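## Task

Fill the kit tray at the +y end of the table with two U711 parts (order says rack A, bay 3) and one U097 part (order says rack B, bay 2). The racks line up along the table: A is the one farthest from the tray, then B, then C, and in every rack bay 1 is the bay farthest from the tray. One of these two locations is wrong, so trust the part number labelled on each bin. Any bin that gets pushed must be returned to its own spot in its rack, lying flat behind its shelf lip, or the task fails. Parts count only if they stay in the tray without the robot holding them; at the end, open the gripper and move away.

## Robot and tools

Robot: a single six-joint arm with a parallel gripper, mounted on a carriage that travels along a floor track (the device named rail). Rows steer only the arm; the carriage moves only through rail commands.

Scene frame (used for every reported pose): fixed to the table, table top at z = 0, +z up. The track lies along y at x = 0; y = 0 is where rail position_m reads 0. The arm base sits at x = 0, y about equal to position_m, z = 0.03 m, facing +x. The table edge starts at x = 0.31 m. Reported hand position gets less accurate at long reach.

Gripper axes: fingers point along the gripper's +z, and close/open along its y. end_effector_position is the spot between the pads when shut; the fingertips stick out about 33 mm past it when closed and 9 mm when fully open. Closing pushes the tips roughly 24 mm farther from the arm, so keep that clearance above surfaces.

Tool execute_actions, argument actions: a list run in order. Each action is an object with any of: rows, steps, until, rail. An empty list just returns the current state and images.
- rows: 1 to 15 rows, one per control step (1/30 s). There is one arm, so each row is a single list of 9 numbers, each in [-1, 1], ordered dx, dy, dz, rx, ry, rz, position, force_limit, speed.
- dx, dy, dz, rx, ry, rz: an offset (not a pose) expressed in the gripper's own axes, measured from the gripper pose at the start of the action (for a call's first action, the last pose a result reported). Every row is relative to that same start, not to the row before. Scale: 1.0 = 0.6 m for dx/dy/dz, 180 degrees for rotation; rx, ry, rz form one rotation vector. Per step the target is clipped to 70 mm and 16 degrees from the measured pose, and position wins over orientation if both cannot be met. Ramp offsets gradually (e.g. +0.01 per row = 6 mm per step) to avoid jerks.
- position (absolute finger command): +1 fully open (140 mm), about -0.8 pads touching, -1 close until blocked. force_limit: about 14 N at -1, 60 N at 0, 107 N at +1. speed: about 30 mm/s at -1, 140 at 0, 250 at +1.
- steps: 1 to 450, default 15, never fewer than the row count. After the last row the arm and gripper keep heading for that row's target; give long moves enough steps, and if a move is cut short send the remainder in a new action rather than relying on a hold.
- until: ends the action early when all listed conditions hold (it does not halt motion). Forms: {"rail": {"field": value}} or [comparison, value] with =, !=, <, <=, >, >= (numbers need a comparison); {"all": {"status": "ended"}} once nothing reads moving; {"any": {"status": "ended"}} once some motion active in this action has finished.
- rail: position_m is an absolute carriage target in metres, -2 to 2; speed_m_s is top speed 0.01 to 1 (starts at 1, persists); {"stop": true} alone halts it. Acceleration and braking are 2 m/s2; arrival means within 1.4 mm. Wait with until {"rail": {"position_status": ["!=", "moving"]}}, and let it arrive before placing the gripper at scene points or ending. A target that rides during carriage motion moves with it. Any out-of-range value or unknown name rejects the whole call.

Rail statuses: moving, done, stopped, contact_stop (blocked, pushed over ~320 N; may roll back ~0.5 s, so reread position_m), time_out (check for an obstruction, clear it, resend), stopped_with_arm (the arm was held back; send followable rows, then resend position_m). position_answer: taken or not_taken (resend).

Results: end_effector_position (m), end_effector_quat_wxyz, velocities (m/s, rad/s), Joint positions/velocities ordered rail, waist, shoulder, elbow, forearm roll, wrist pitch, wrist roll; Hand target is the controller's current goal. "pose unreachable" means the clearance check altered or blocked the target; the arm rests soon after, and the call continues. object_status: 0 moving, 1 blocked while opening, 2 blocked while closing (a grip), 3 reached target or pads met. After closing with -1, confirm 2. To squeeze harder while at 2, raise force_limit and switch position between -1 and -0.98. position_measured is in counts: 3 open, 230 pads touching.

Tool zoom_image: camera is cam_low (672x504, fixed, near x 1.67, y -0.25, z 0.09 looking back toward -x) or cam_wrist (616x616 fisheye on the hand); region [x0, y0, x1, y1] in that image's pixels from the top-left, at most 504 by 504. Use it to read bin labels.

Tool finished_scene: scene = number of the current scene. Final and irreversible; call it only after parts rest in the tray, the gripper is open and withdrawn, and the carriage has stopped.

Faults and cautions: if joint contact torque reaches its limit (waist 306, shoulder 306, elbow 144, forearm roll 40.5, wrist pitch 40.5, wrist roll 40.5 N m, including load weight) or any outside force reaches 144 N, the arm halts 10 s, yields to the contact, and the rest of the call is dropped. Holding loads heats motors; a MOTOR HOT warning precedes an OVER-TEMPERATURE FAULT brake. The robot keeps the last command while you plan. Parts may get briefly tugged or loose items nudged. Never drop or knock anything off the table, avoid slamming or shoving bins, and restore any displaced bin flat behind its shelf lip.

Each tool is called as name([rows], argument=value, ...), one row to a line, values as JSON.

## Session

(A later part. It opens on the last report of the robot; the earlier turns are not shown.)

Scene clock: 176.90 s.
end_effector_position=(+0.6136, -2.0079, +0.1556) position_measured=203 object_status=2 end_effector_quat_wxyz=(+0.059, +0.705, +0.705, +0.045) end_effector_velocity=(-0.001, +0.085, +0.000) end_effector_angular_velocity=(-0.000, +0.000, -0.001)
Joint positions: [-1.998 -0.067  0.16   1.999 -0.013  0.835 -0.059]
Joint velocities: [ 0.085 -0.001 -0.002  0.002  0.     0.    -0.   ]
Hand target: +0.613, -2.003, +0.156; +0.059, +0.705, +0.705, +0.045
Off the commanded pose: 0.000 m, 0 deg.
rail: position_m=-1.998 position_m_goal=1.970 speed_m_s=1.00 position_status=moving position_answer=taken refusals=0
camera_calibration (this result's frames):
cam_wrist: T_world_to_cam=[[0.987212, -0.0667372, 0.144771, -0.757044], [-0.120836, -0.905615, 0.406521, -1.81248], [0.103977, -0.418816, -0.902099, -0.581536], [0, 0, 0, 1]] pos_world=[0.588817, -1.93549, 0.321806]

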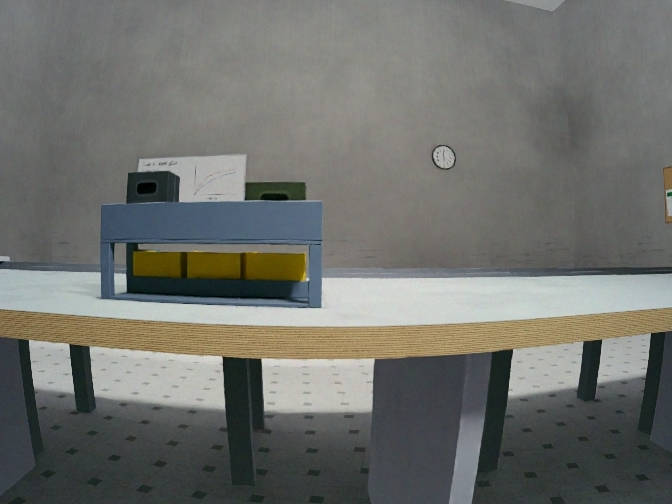

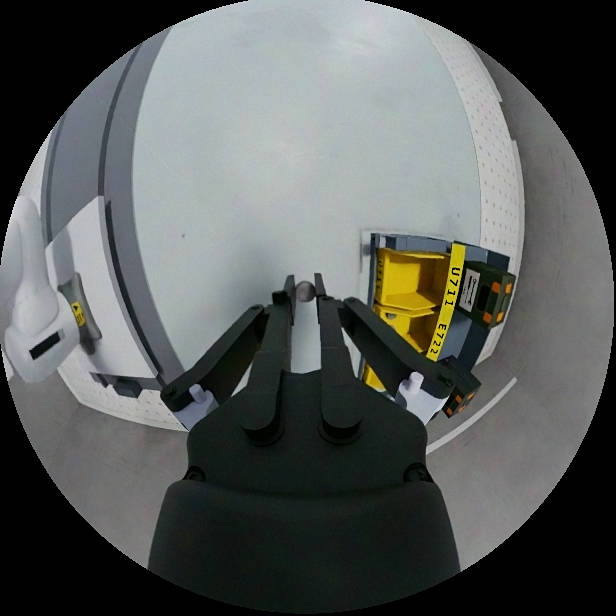

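execute_actions([
  {"steps":200,"until":{"rail":{"position_status":["!=","moving"]}}},
  {"rows":[[0,0,0.008,0,0,0,-1,0.3,0],[0,0,0.02,0,0,0,-1,0.3,0],[0,0,0.035,0,0,0,-1,0.3,0],[0,0,0.052,0,0,0,-1,0.3,0],[0,0,0.07,0,0,0,-1,0.3,0],[0,0,0.088,0,0,0,-1,0.3,0],[0,0,0.105,0,0,0,-1,0.3,0],[0,0,0.12,0,0,0,-1,0.3,0],[0,0,0.135,0,0,0,-1,0.3,0],[0,0,0.148,0,0,0,-1,0.3,0],[0,0,0.159,0,0,0,-1,0.3,0],[0,0,0.168,0,0,0,-1,0.3,0],[0,0,0.175,0,0,0,-1,0.3,0],[0,0,0.18,0,0,0,-1,0.3,0],[0,0,0.185,0,0,0,-1,0.3,0]],"steps":23},
  {"rows":[[0,0,0,0,0,0,-0.42,0,-0.3]],"steps":9},
  {"rows":[[0,0,-0.01,0,0,0,-0.42,0,0],[0,0,-0.03,0,0,0,-0.42,0,0],[0,0,-0.06,0,0,0,-0.42,0,0],[0,0,-0.09,0,0,0,-0.42,0,0],[0,0,-0.12,0,0,0,-0.42,0,0],[0,0,-0.15,0,0,0,-0.42,0,0],[0,0,-0.18,0,0,0,-0.42,0,0],[0,0,-0.2,0,0,0,-0.42,0,0]],"steps":19},
  {"rail":{"position_m":-0.247},"steps":1},
])

Scene clock: 193.17 s.
end_effector_position=(+0.6122, +1.9609, +0.1645) position_measured=182 object_status=3 end_effector_quat_wxyz=(+0.059, +0.705, +0.705, +0.045) end_effector_velocity=(+0.000, -0.017, +0.001) end_effector_angular_velocity=(-0.000, -0.001, +0.000)
Joint positions: [ 1.97  -0.066  0.149  1.993 -0.013  0.852 -0.059]
Joint velocities: [-0.017  0.    -0.001 -0.001 -0.     0.001 -0.   ]
Hand target: +0.612, +1.958, +0.165; +0.059, +0.705, +0.705, +0.045
Off the commanded pose: 0.000 m, 0 deg.
rail: position_m=1.970 position_m_goal=-0.247 speed_m_s=1.00 position_status=moving position_answer=taken refusals=0
camera_calibration (this result's frames):
cam_wrist: T_world_to_cam=[[0.987235, -0.0665724, 0.144693, -0.492353], [-0.120652, -0.905639, 0.406523, 1.77789], [0.103976, -0.418791, -0.90211, 1.08877], [0, 0, 0, 1]] pos_world=[0.587367, 2.03331, 0.330675]

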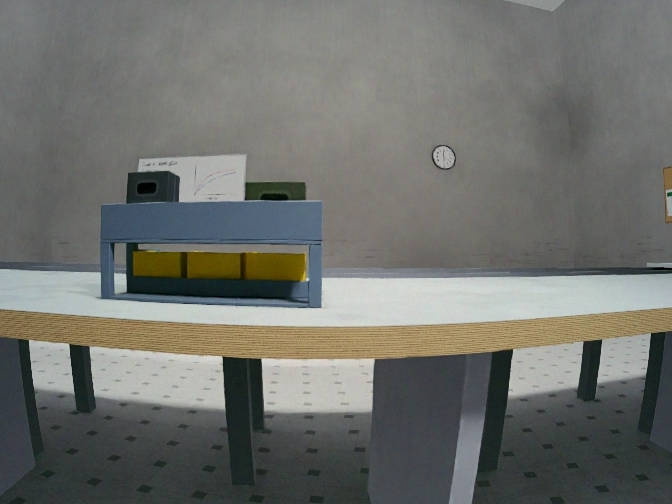

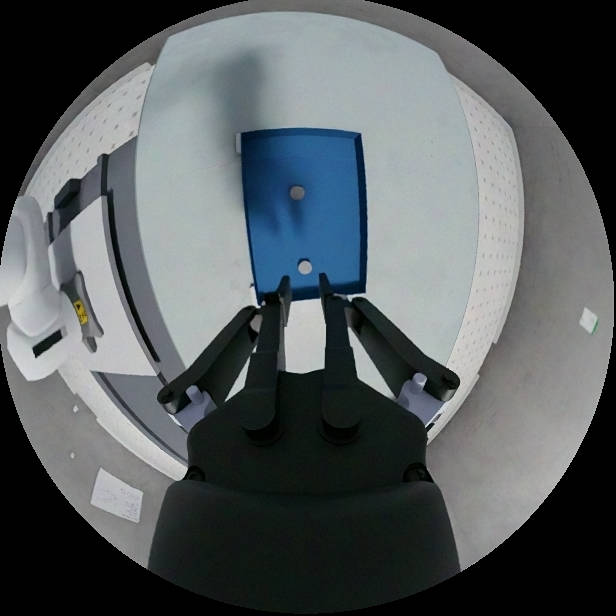

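execute_actions([
  {"steps":200,"until":{"rail":{"position_status":["!=","moving"]}}},
  {"rows":[[0,0.02,0.005,0,0,0,-0.42,0,0],[0,0.05,0.012,0,0,0,-0.42,0,0],[0,0.085,0.022,0,0,0,-0.42,0,0],[0,0.12,0.034,0,0,0,-0.42,0,0],[0,0.155,0.046,0,0,0,-0.42,0,0],[0,0.19,0.06,0,0,0,-0.42,0,0],[0,0.22,0.073,0,0,0,-0.42,0,0],[0,0.242,0.086,0,0,0,-0.42,0,0]],"steps":21},
])

zoom_image(camera="cam_wrist", region=[220,210,400,360])

Scene clock: 206.40 s.
end_effector_position=(+0.7633, -0.2576, +0.1349) position_measured=182 object_status=3 end_effector_quat_wxyz=(+0.059, +0.705, +0.705, +0.045) end_effector_velocity=(+0.001, -0.000, -0.001) end_effector_angular_velocity=(+0.000, +0.001, -0.000)
Joint positions: [-0.247 -0.054  0.392  1.727 -0.015  0.874 -0.045]
Joint velocities: [ 0.    -0.     0.002 -0.002 -0.     0.001  0.   ]
Hand target: +0.763, -0.257, +0.135; +0.059, +0.705, +0.705, +0.045
Off the commanded pose: 0.000 m, 0 deg.
rail: position_m=-0.247 position_m_goal=-0.247 speed_m_s=1.00 position_status=done position_answer=taken refusals=0
camera_calibration (this result's frames):
cam_wrist: T_world_to_cam=[[0.987213, -0.06661, 0.144824, -0.785032], [-0.120743, -0.905625, 0.406528, -0.200981], [0.104077, -0.418816, -0.902087, 0.117182], [0, 0, 0, 1]] pos_world=[0.738531, -0.185227, 0.301104]

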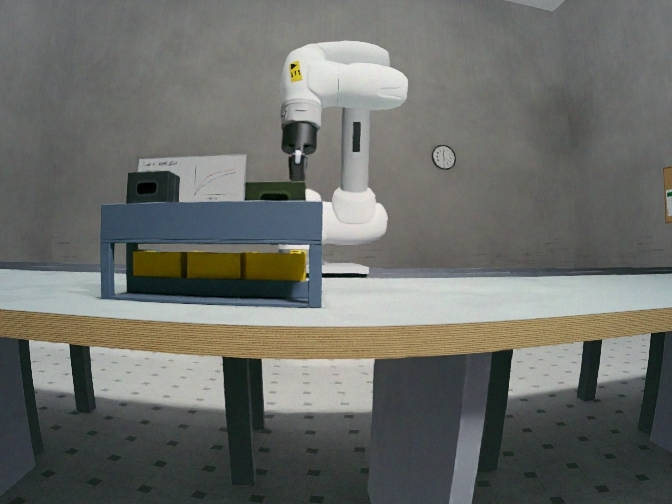

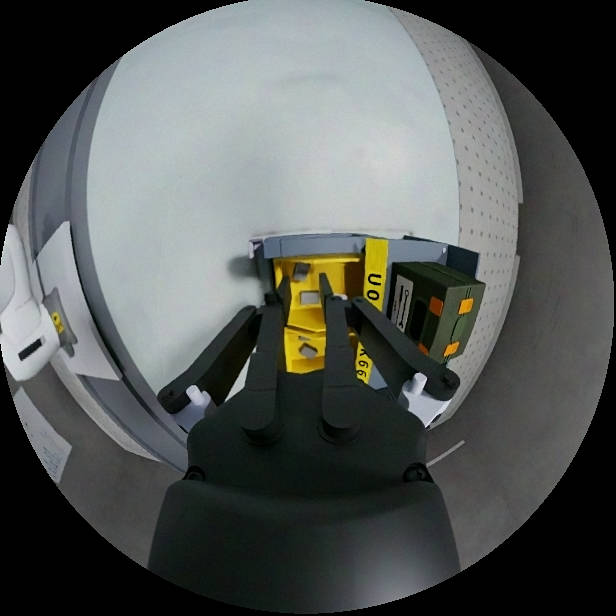

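Region (220, 210, 400, 360) of cam_wrist's 616x616 image, scaled by 2.800, with more detail than that image has.

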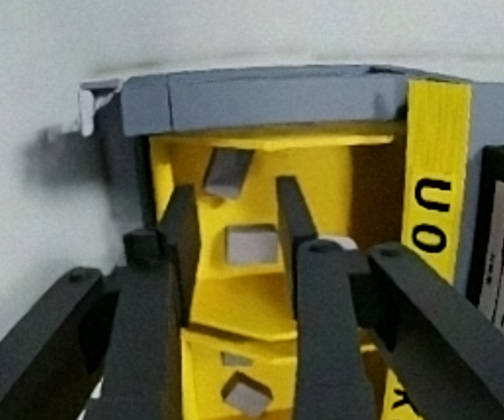

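execute_actions([
  {"rows":[[-0.01,0.003,0.003,0,0,0,-0.33,0,0],[-0.025,0.006,0.006,0,0,0,-0.33,0,0],[-0.04,0.009,0.01,0,0,0,-0.33,0,0],[-0.055,0.012,0.015,0,0,0,-0.33,0,0],[-0.067,0.013,0.022,0,0,0,-0.33,0,0],[-0.067,0.013,0.03,0,0,0,-0.33,0,0],[-0.067,0.013,0.038,0,0,0,-0.33,0,0],[-0.067,0.013,0.046,0,0,0,-0.33,0,0],[-0.067,0.013,0.053,0,0,0,-0.33,0,0],[-0.067,0.013,0.06,0,0,0,-0.33,0,0],[-0.067,0.013,0.065,0,0,0,-0.33,0,0]],"steps":20},
])

zoom_image(camera="cam_wrist", region=[220,210,400,360])

Scene clock: 222.97 s.
end_effector_position=(+0.7767, -0.2983, +0.0983) position_measured=171 object_status=3 end_effector_quat_wxyz=(+0.059, +0.705, +0.705, +0.045) end_effector_velocity=(-0.000, -0.000, -0.001) end_effector_angular_velocity=(+0.000, +0.001, -0.000)
Joint positions: [-0.247 -0.109  0.445  1.725 -0.005  0.824 -0.106]
Joint velocities: [ 0.    -0.     0.001  0.    -0.    -0.001 -0.   ]
Hand target: +0.777, -0.298, +0.098; +0.059, +0.705, +0.705, +0.045
Off the commanded pose: 0.000 m, 0 deg.
rail: position_m=-0.247 position_m_goal=-0.247 speed_m_s=1.00 position_status=done position_answer=taken refusals=0
camera_calibration (this result's frames):
cam_wrist: T_world_to_cam=[[0.987211, -0.0665898, 0.144845, -0.795589], [-0.120733, -0.905628, 0.406523, -0.221363], [0.104105, -0.418812, -0.902086, 0.0657201], [0, 0, 0, 1]] pos_world=[0.751846, -0.225927, 0.264512]

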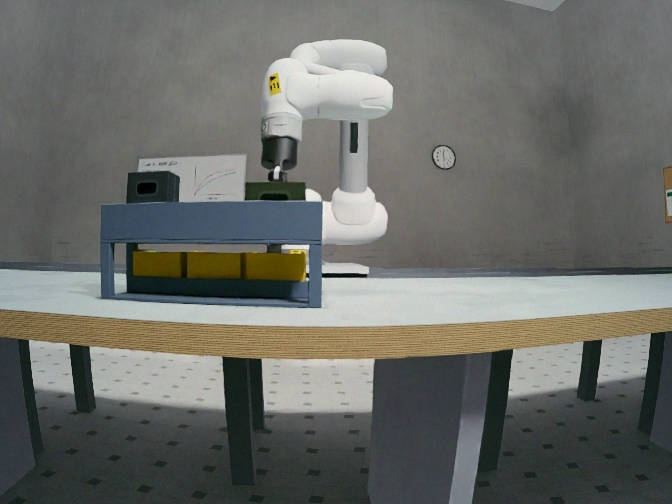

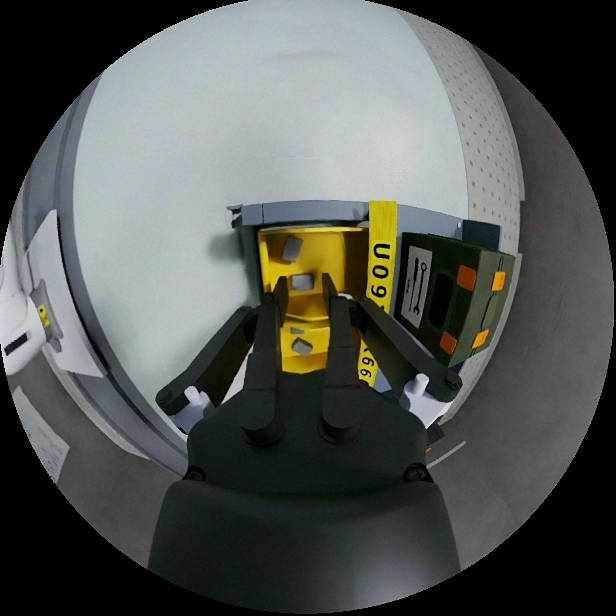

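Region (220, 210, 400, 360) of cam_wrist's 616x616 image, scaled by 2.800, with more detail than that image has.

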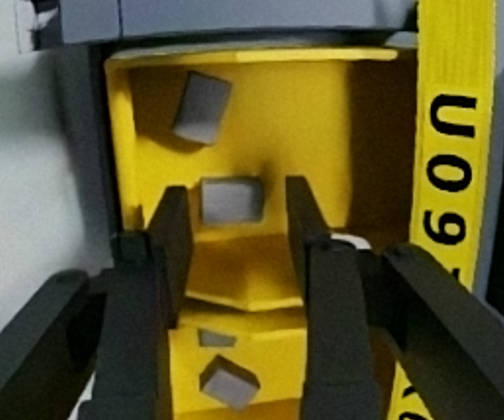

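execute_actions([
  {"rows":[[-0.002,-0.002,0.004,0,0,0,-0.35,0,0],[-0.004,-0.004,0.009,0,0,0,-0.35,0,0],[-0.005,-0.004,0.014,0,0,0,-0.35,0,0],[-0.005,-0.004,0.019,0,0,0,-0.35,0,0],[-0.005,-0.004,0.024,0,0,0,-0.35,0,0],[-0.005,-0.004,0.029,0,0,0,-0.35,0,0],[-0.005,-0.004,0.034,0,0,0,-0.35,0,0],[-0.005,-0.004,0.039,0,0,0,-0.35,0,0],[-0.005,-0.004,0.044,0,0,0,-0.35,0,0],[-0.005,-0.004,0.049,0,0,0,-0.35,0,0],[-0.005,-0.004,0.054,0,0,0,-0.35,0,0]],"steps":17},
])

zoom_image(camera="cam_wrist", region=[220,210,400,360])

Scene clock: 235.80 s.
end_effector_position=(+0.7790, -0.3019, +0.0662) position_measured=173 object_status=3 end_effector_quat_wxyz=(+0.059, +0.705, +0.705, +0.045) end_effector_velocity=(+0.000, -0.000, -0.002) end_effector_angular_velocity=(-0.000, -0.000, +0.000)
Joint positions: [-0.247 -0.113  0.479  1.741 -0.004  0.774 -0.111]
Joint velocities: [ 0.    -0.     0.002  0.     0.    -0.003  0.   ]
Hand target: +0.779, -0.302, +0.066; +0.059, +0.705, +0.705, +0.045
Off the commanded pose: 0.000 m, 0 deg.
rail: position_m=-0.247 position_m_goal=-0.247 speed_m_s=1.00 position_status=done position_answer=taken refusals=0
camera_calibration (this result's frames):
cam_wrist: T_world_to_cam=[[0.987203, -0.0665775, 0.144905, -0.793483], [-0.120743, -0.905642, 0.40649, -0.211252], [0.104169, -0.418784, -0.902091, 0.0349066], [0, 0, 0, 1]] pos_world=[0.754185, -0.229528, 0.232341]

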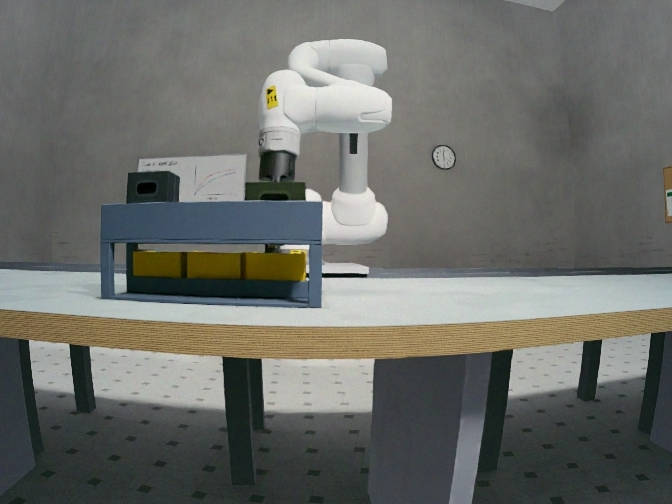

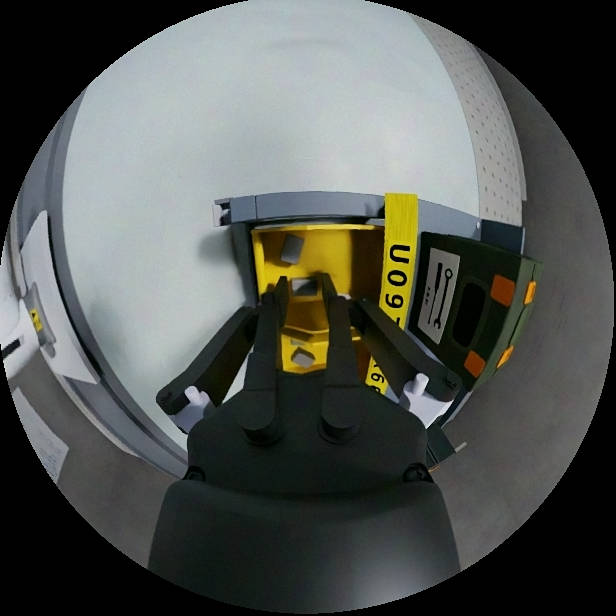

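Region (220, 210, 400, 360) of cam_wrist's 616x616 image, scaled by 2.800, with more detail than that image has.

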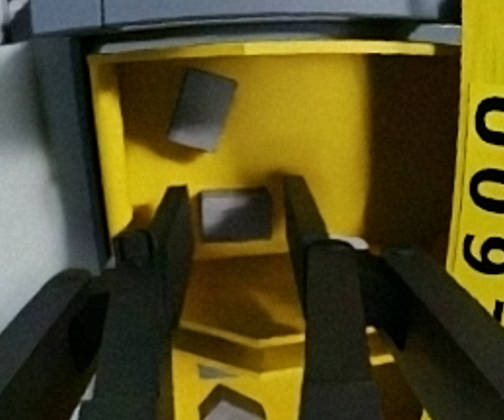

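execute_actions([
  {"rows":[[0,0,0.003,0,0,0,-0.35,0,0],[0,0,0.007,0,0,0,-0.35,0,0],[0,0,0.011,0,0,0,-0.35,0,0],[0,0,0.015,0,0,0,-0.35,0,0],[0,0,0.018,0,0,0,-0.35,0,0],[0,0,0.021,0,0,0,-0.35,0,0],[0,0,0.024,0,0,0,-0.35,0,0],[0,0,0.027,0,0,0,-0.35,0,0],[0,0,0.03,0,0,0,-0.35,0,0]],"steps":16},
  {"rows":[[0,0,0,0,0,0,-1,0.3,-0.6]],"steps":16},
])

Scene clock: 243.70 s.
end_effector_position=(+0.7817, -0.3022, +0.0484) position_measured=191 object_status=2 end_effector_quat_wxyz=(+0.059, +0.705, +0.705, +0.045) end_effector_velocity=(-0.000, -0.000, -0.000) end_effector_angular_velocity=(-0.000, +0.000, -0.000)
Joint positions: [-0.247 -0.113  0.5    1.746 -0.004  0.748 -0.111]
Joint velocities: [ 0. -0.  0.  0. -0. -0.  0.]
Hand target: +0.782, -0.302, +0.048; +0.059, +0.705, +0.705, +0.045
Off the commanded pose: 0.000 m, 0 deg.
rail: position_m=-0.247 position_m_goal=-0.247 speed_m_s=1.00 position_status=done position_answer=taken refusals=0
camera_calibration (this result's frames):
cam_wrist: T_world_to_cam=[[0.987202, -0.0664419, 0.144976, -0.793506], [-0.12065, -0.905649, 0.406502, -0.20408], [0.104288, -0.418791, -0.902075, 0.0184281], [0, 0, 0, 1]] pos_world=[0.756807, -0.22983, 0.214621]

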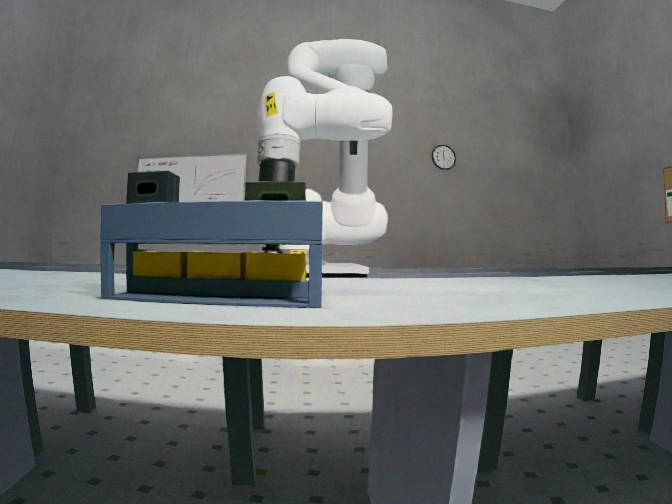

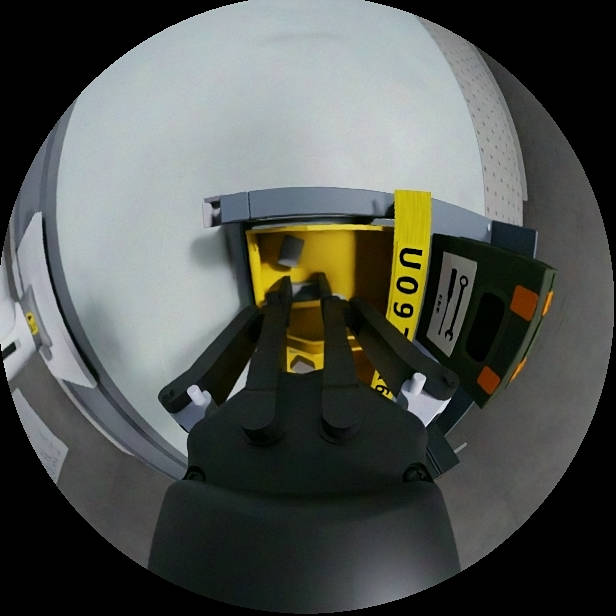

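execute_actions(actions=[])

Scene clock: 258.77 s.
end_effector_position=(+0.7817, -0.3022, +0.0484) position_measured=191 object_status=2 end_effector_quat_wxyz=(+0.059, +0.705, +0.705, +0.045) end_effector_velocity=(+0.000, -0.000, +0.000) end_effector_angular_velocity=(-0.000, -0.000, -0.000)
Joint positions: [-0.247 -0.113  0.5    1.746 -0.004  0.748 -0.111]
Joint velocities: [ 0. -0. -0. -0.  0. -0. -0.]
Hand target: +0.782, -0.302, +0.048; +0.059, +0.705, +0.705, +0.045
Off the commanded pose: 0.000 m, 0 deg.
rail: position_m=-0.247 position_m_goal=-0.247 speed_m_s=1.00 position_status=done position_answer=taken refusals=0
camera_calibration (this result's frames):
cam_wrist: T_world_to_cam=[[0.987205, -0.0664295, 0.144959, -0.793504], [-0.120631, -0.905651, 0.406502, -0.20408], [0.104278, -0.418788, -0.902077, 0.018426], [0, 0, 0, 1]] pos_world=[0.756812, -0.229821, 0.214606]

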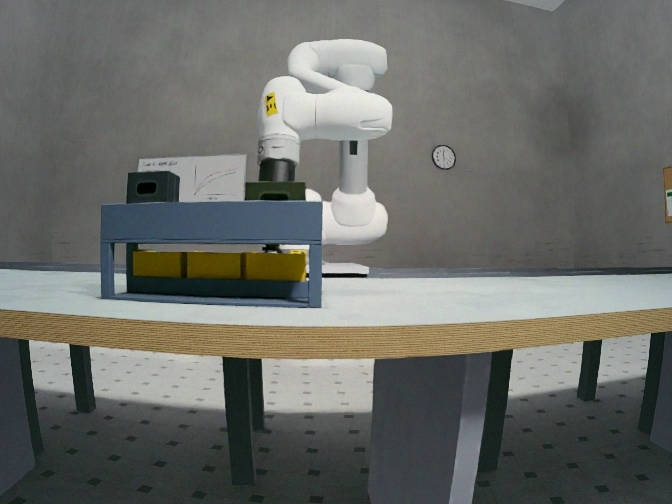

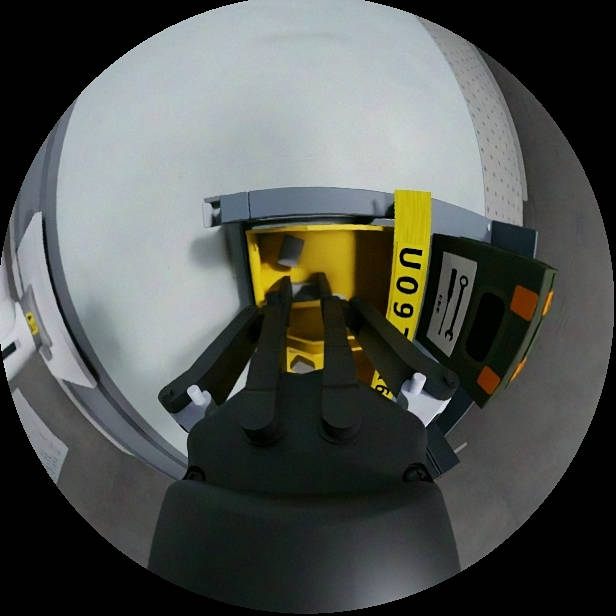

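execute_actions([
  {"rows":[[0,0,-0.008,0,0,0,-1,0.3,0],[0,0,-0.02,0,0,0,-1,0.3,0],[0,0,-0.035,0,0,0,-1,0.3,0],[0,0,-0.052,0,0,0,-1,0.3,0],[0,0,-0.07,0,0,0,-1,0.3,0],[0,0,-0.088,0,0,0,-1,0.3,0],[0,0,-0.106,0,0,0,-1,0.3,0],[0,0,-0.124,0,0,0,-1,0.3,0],[0,-0.005,-0.142,0,0,0,-1,0.3,0],[0,-0.012,-0.158,0,0,0,-1,0.3,0],[0,-0.022,-0.172,0,0,0,-1,0.3,0],[0,-0.034,-0.184,0,0,0,-1,0.3,0],[0,-0.047,-0.193,0,0,0,-1,0.3,0],[0,-0.06,-0.2,0,0,0,-1,0.3,0]],"steps":17},
  {"rows":[[0.005,-0.014,-0.003,0,0,0,-1,0.3,0],[0.012,-0.03,-0.006,0,0,0,-1,0.3,0],[0.022,-0.048,-0.01,0,0,0,-1,0.3,0],[0.032,-0.066,-0.013,0,0,0,-1,0.3,0],[0.043,-0.084,-0.016,0,0,0,-1,0.3,0],[0.054,-0.102,-0.02,0,0,0,-1,0.3,0],[0.065,-0.12,-0.023,0,0,0,-1,0.3,0],[0.076,-0.138,-0.026,0,0,0,-1,0.3,0],[0.087,-0.155,-0.03,0,0,0,-1,0.3,0],[0.098,-0.17,-0.033,0,0,0,-1,0.3,0],[0.108,-0.183,-0.035,0,0,0,-1,0.3,0],[0.117,-0.194,-0.037,0,0,0,-1,0.3,0],[0.124,-0.202,-0.039,0,0,0,-1,0.3,0],[0.13,-0.21,-0.04,0,0,0,-1,0.3,0]],"steps":21},
])

execute_actions([
  {"rail":{"position_m":2.0},"steps":1},
])

Scene clock: 280.77 s.
end_effector_position=(+0.6053, -0.2218, +0.1623) position_measured=191 object_status=2 end_effector_quat_wxyz=(+0.059, +0.705, +0.705, +0.045) end_effector_velocity=(-0.002, +0.002, +0.001) end_effector_angular_velocity=(-0.001, -0.001, -0.001)
Joint positions: [-0.247 -0.005  0.142  2.006 -0.025  0.847  0.01 ]
Joint velocities: [ 0.     0.005 -0.004  0.003 -0.003 -0.     0.008]
Hand target: +0.605, -0.221, +0.162; +0.059, +0.705, +0.705, +0.045
Off the commanded pose: 0.000 m, 0 deg.
rail: position_m=-0.247 position_m_goal=-0.247 speed_m_s=1.00 position_status=done position_answer=taken refusals=0
camera_calibration (this result's frames):
cam_wrist: T_world_to_cam=[[0.987181, -0.0664506, 0.145111, -0.630555], [-0.120712, -0.905653, 0.406475, -0.198774], [0.10441, -0.418781, -0.902065, 0.173153], [0, 0, 0, 1]] pos_world=[0.580399, -0.149408, 0.328493]

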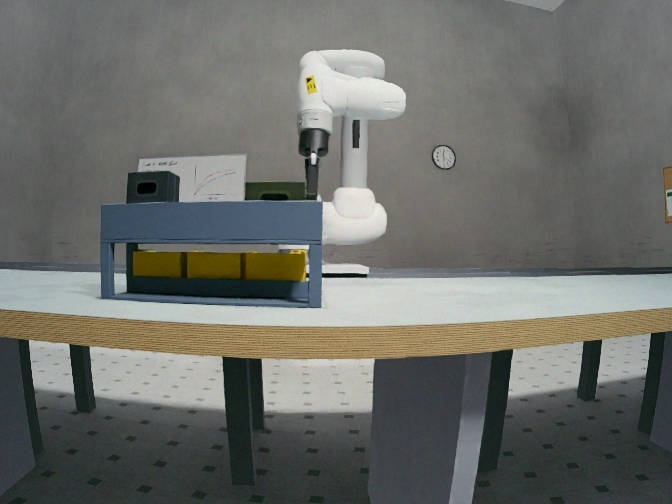

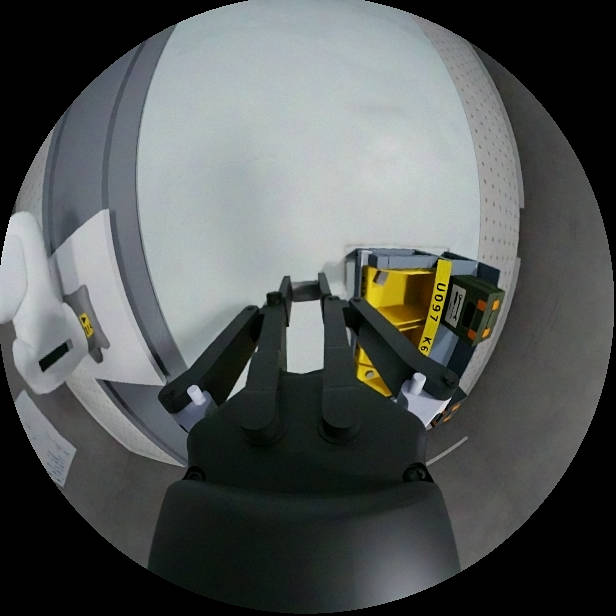

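Scene clock: 280.80 s.
end_effector_position=(+0.6052, -0.2216, +0.1623) position_measured=191 object_status=2 end_effector_quat_wxyz=(+0.059, +0.705, +0.705, +0.045) end_effector_velocity=(-0.001, +0.014, +0.001) end_effector_angular_velocity=(-0.002, -0.001, -0.002)
Joint positions: [-0.247 -0.005  0.142  2.006 -0.025  0.847  0.01 ]
Joint velocities: [ 0.015 -0.    -0.003  0.002 -0.003  0.     0.004]
Hand target: +0.605, -0.219, +0.162; +0.059, +0.705, +0.705, +0.045
Off the commanded pose: 0.000 m, 0 deg.
rail: position_m=-0.247 position_m_goal=2.000 speed_m_s=1.00 position_status=moving position_answer=taken refusals=0
camera_calibration (this result's frames):
cam_wrist: T_world_to_cam=[[0.987176, -0.0664649, 0.14514, -0.630491], [-0.120742, -0.905631, 0.406515, -0.19862], [0.104424, -0.418826, -0.902042, 0.173229], [0, 0, 0, 1]] pos_world=[0.580334, -0.149229, 0.328511]

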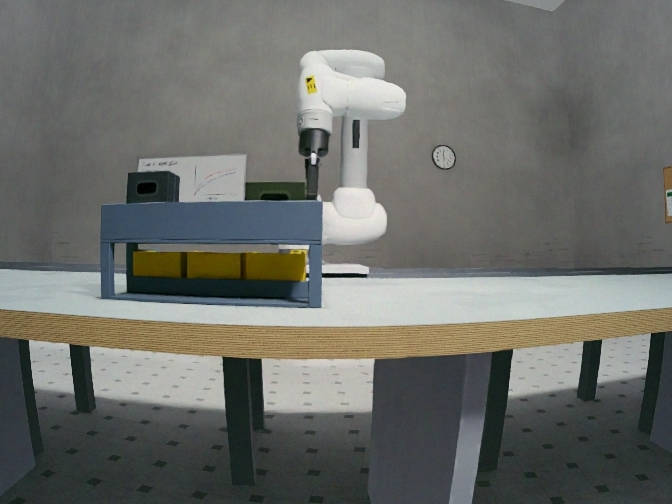

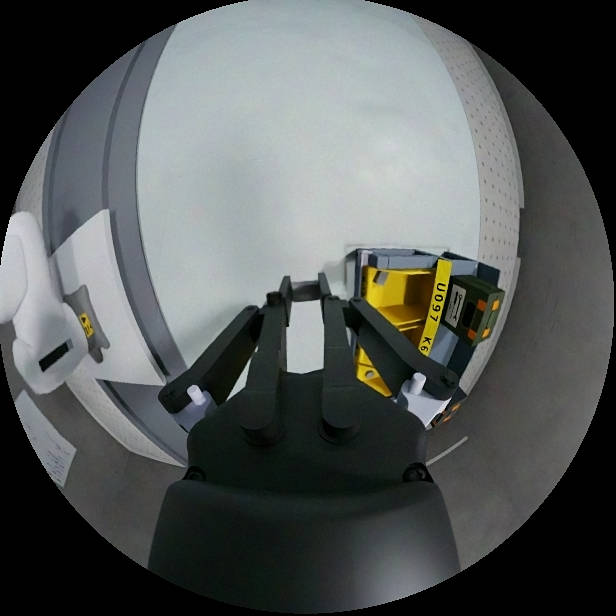

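execute_actions(actions=[])

Scene clock: 283.70 s.
end_effector_position=(+0.6050, +2.0254, +0.1624) position_measured=191 object_status=2 end_effector_quat_wxyz=(+0.059, +0.705, +0.705, +0.045) end_effector_velocity=(-0.000, -0.000, -0.000) end_effector_angular_velocity=(+0.000, +0.000, -0.000)
Joint positions: [ 2.    -0.005  0.142  2.006 -0.025  0.847  0.01 ]
Joint velocities: [ 0. -0.  0.  0.  0.  0. -0.]
Hand target: +0.605, +2.025, +0.162; +0.059, +0.705, +0.705, +0.045
Off the commanded pose: 0.000 m, 0 deg.
rail: position_m=2.000 position_m_goal=2.000 speed_m_s=1.00 position_status=done position_answer=taken refusals=0
camera_calibration (this result's frames):
cam_wrist: T_world_to_cam=[[0.987197, -0.0664906, 0.144987, -0.480909], [-0.120703, -0.90563, 0.406529, 1.83625], [0.104274, -0.418824, -0.902061, 1.11444], [0, 0, 0, 1]] pos_world=[0.580185, 2.09774, 0.328529]

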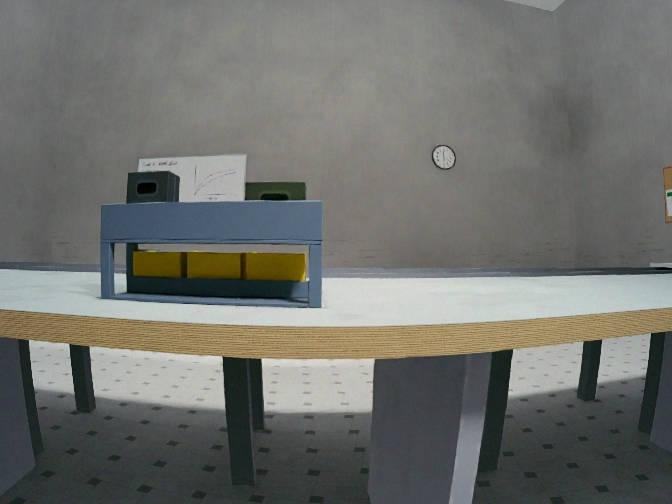

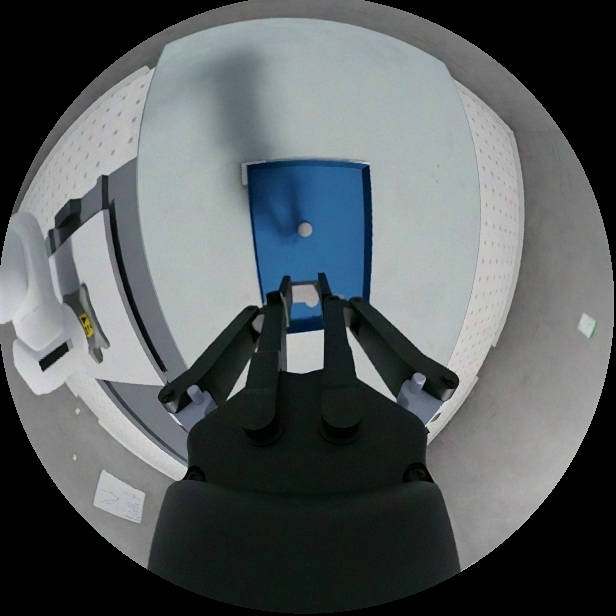

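execute_actions([
  {"rows":[[0,0,0.008,0,0,0,-1,0.3,0],[0,0,0.02,0,0,0,-1,0.3,0],[0,0,0.035,0,0,0,-1,0.3,0],[0,0,0.052,0,0,0,-1,0.3,0],[0,0,0.07,0,0,0,-1,0.3,0],[0,0,0.088,0,0,0,-1,0.3,0],[0,0,0.106,0,0,0,-1,0.3,0],[0,0,0.123,0,0,0,-1,0.3,0],[0,0,0.139,0,0,0,-1,0.3,0],[0,0,0.153,0,0,0,-1,0.3,0],[0,0,0.165,0,0,0,-1,0.3,0],[0,0,0.175,0,0,0,-1,0.3,0],[0,0,0.183,0,0,0,-1,0.3,0],[0,0,0.189,0,0,0,-1,0.3,0],[0,0,0.194,0,0,0,-1,0.3,0]],"steps":23},
  {"rows":[[0,0,0,0,0,0,-0.35,0.3,-0.3]],"steps":9},
  {"rows":[[0,0,-0.008,0,0,0,-0.35,0.3,0],[0,0,-0.02,0,0,0,-0.35,0.3,0],[0,0,-0.035,0,0,0,-0.35,0.3,0],[0,0,-0.052,0,0,0,-0.35,0.3,0],[0,0,-0.07,0,0,0,-0.35,0.3,0],[0,0,-0.088,0,0,0,-0.35,0.3,0],[0,0,-0.106,0,0,0,-0.35,0.3,0],[0,0,-0.124,0,0,0,-0.35,0.3,0],[0,0,-0.142,0,0,0,-0.35,0.3,0],[0,0,-0.158,0,0,0,-0.35,0.3,0],[0,0,-0.172,0,0,0,-0.35,0.3,0],[0,0,-0.184,0,0,0,-0.35,0.3,0],[0,0,-0.193,0,0,0,-0.35,0.3,0],[0,0,-0.2,0,0,0,-0.35,0.3,0]],"steps":19},
])

Scene clock: 306.77 s.
end_effector_position=(+0.6045, +2.0254, +0.1654) position_measured=173 object_status=3 end_effector_quat_wxyz=(+0.059, +0.705, +0.705, +0.045) end_effector_velocity=(-0.002, -0.000, +0.007) end_effector_angular_velocity=(-0.000, +0.005, -0.000)
Joint positions: [ 2.    -0.004  0.138  2.004 -0.025  0.853  0.01 ]
Joint velocities: [ 0.     0.    -0.007 -0.007 -0.     0.02  -0.   ]
Hand target: +0.604, +2.025, +0.166; +0.059, +0.705, +0.705, +0.045
Off the commanded pose: 0.001 m, 0 deg.
rail: position_m=2.000 position_m_goal=2.000 speed_m_s=1.00 position_status=done position_answer=taken refusals=0
camera_calibration (this result's frames):
cam_wrist: T_world_to_cam=[[0.987201, -0.0664926, 0.144957, -0.4808], [-0.120693, -0.905625, 0.406541, 1.83497], [0.104245, -0.418833, -0.90206, 1.11732], [0, 0, 0, 1]] pos_world=[0.579641, 2.0978, 0.331591]

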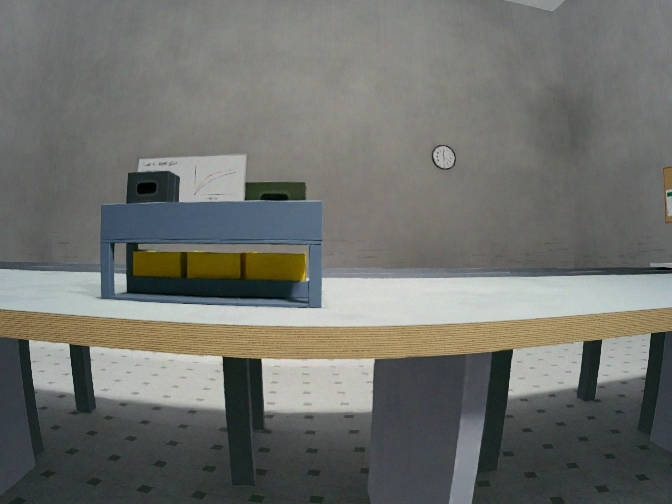

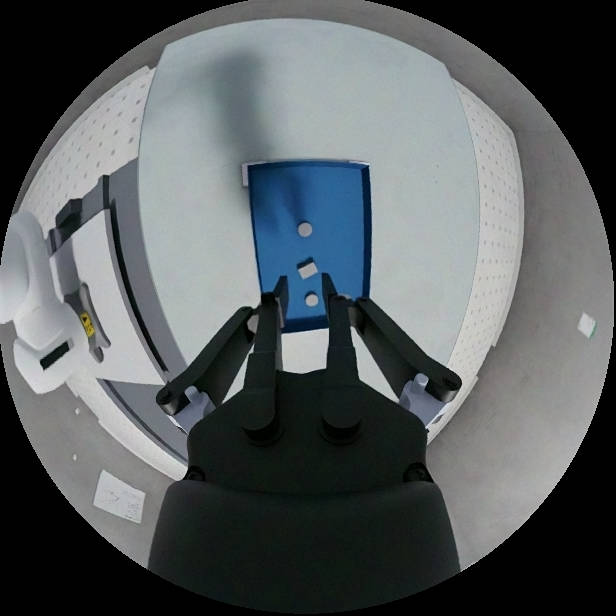

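finished_scene(scene=2)

The scene is finished: the task was done.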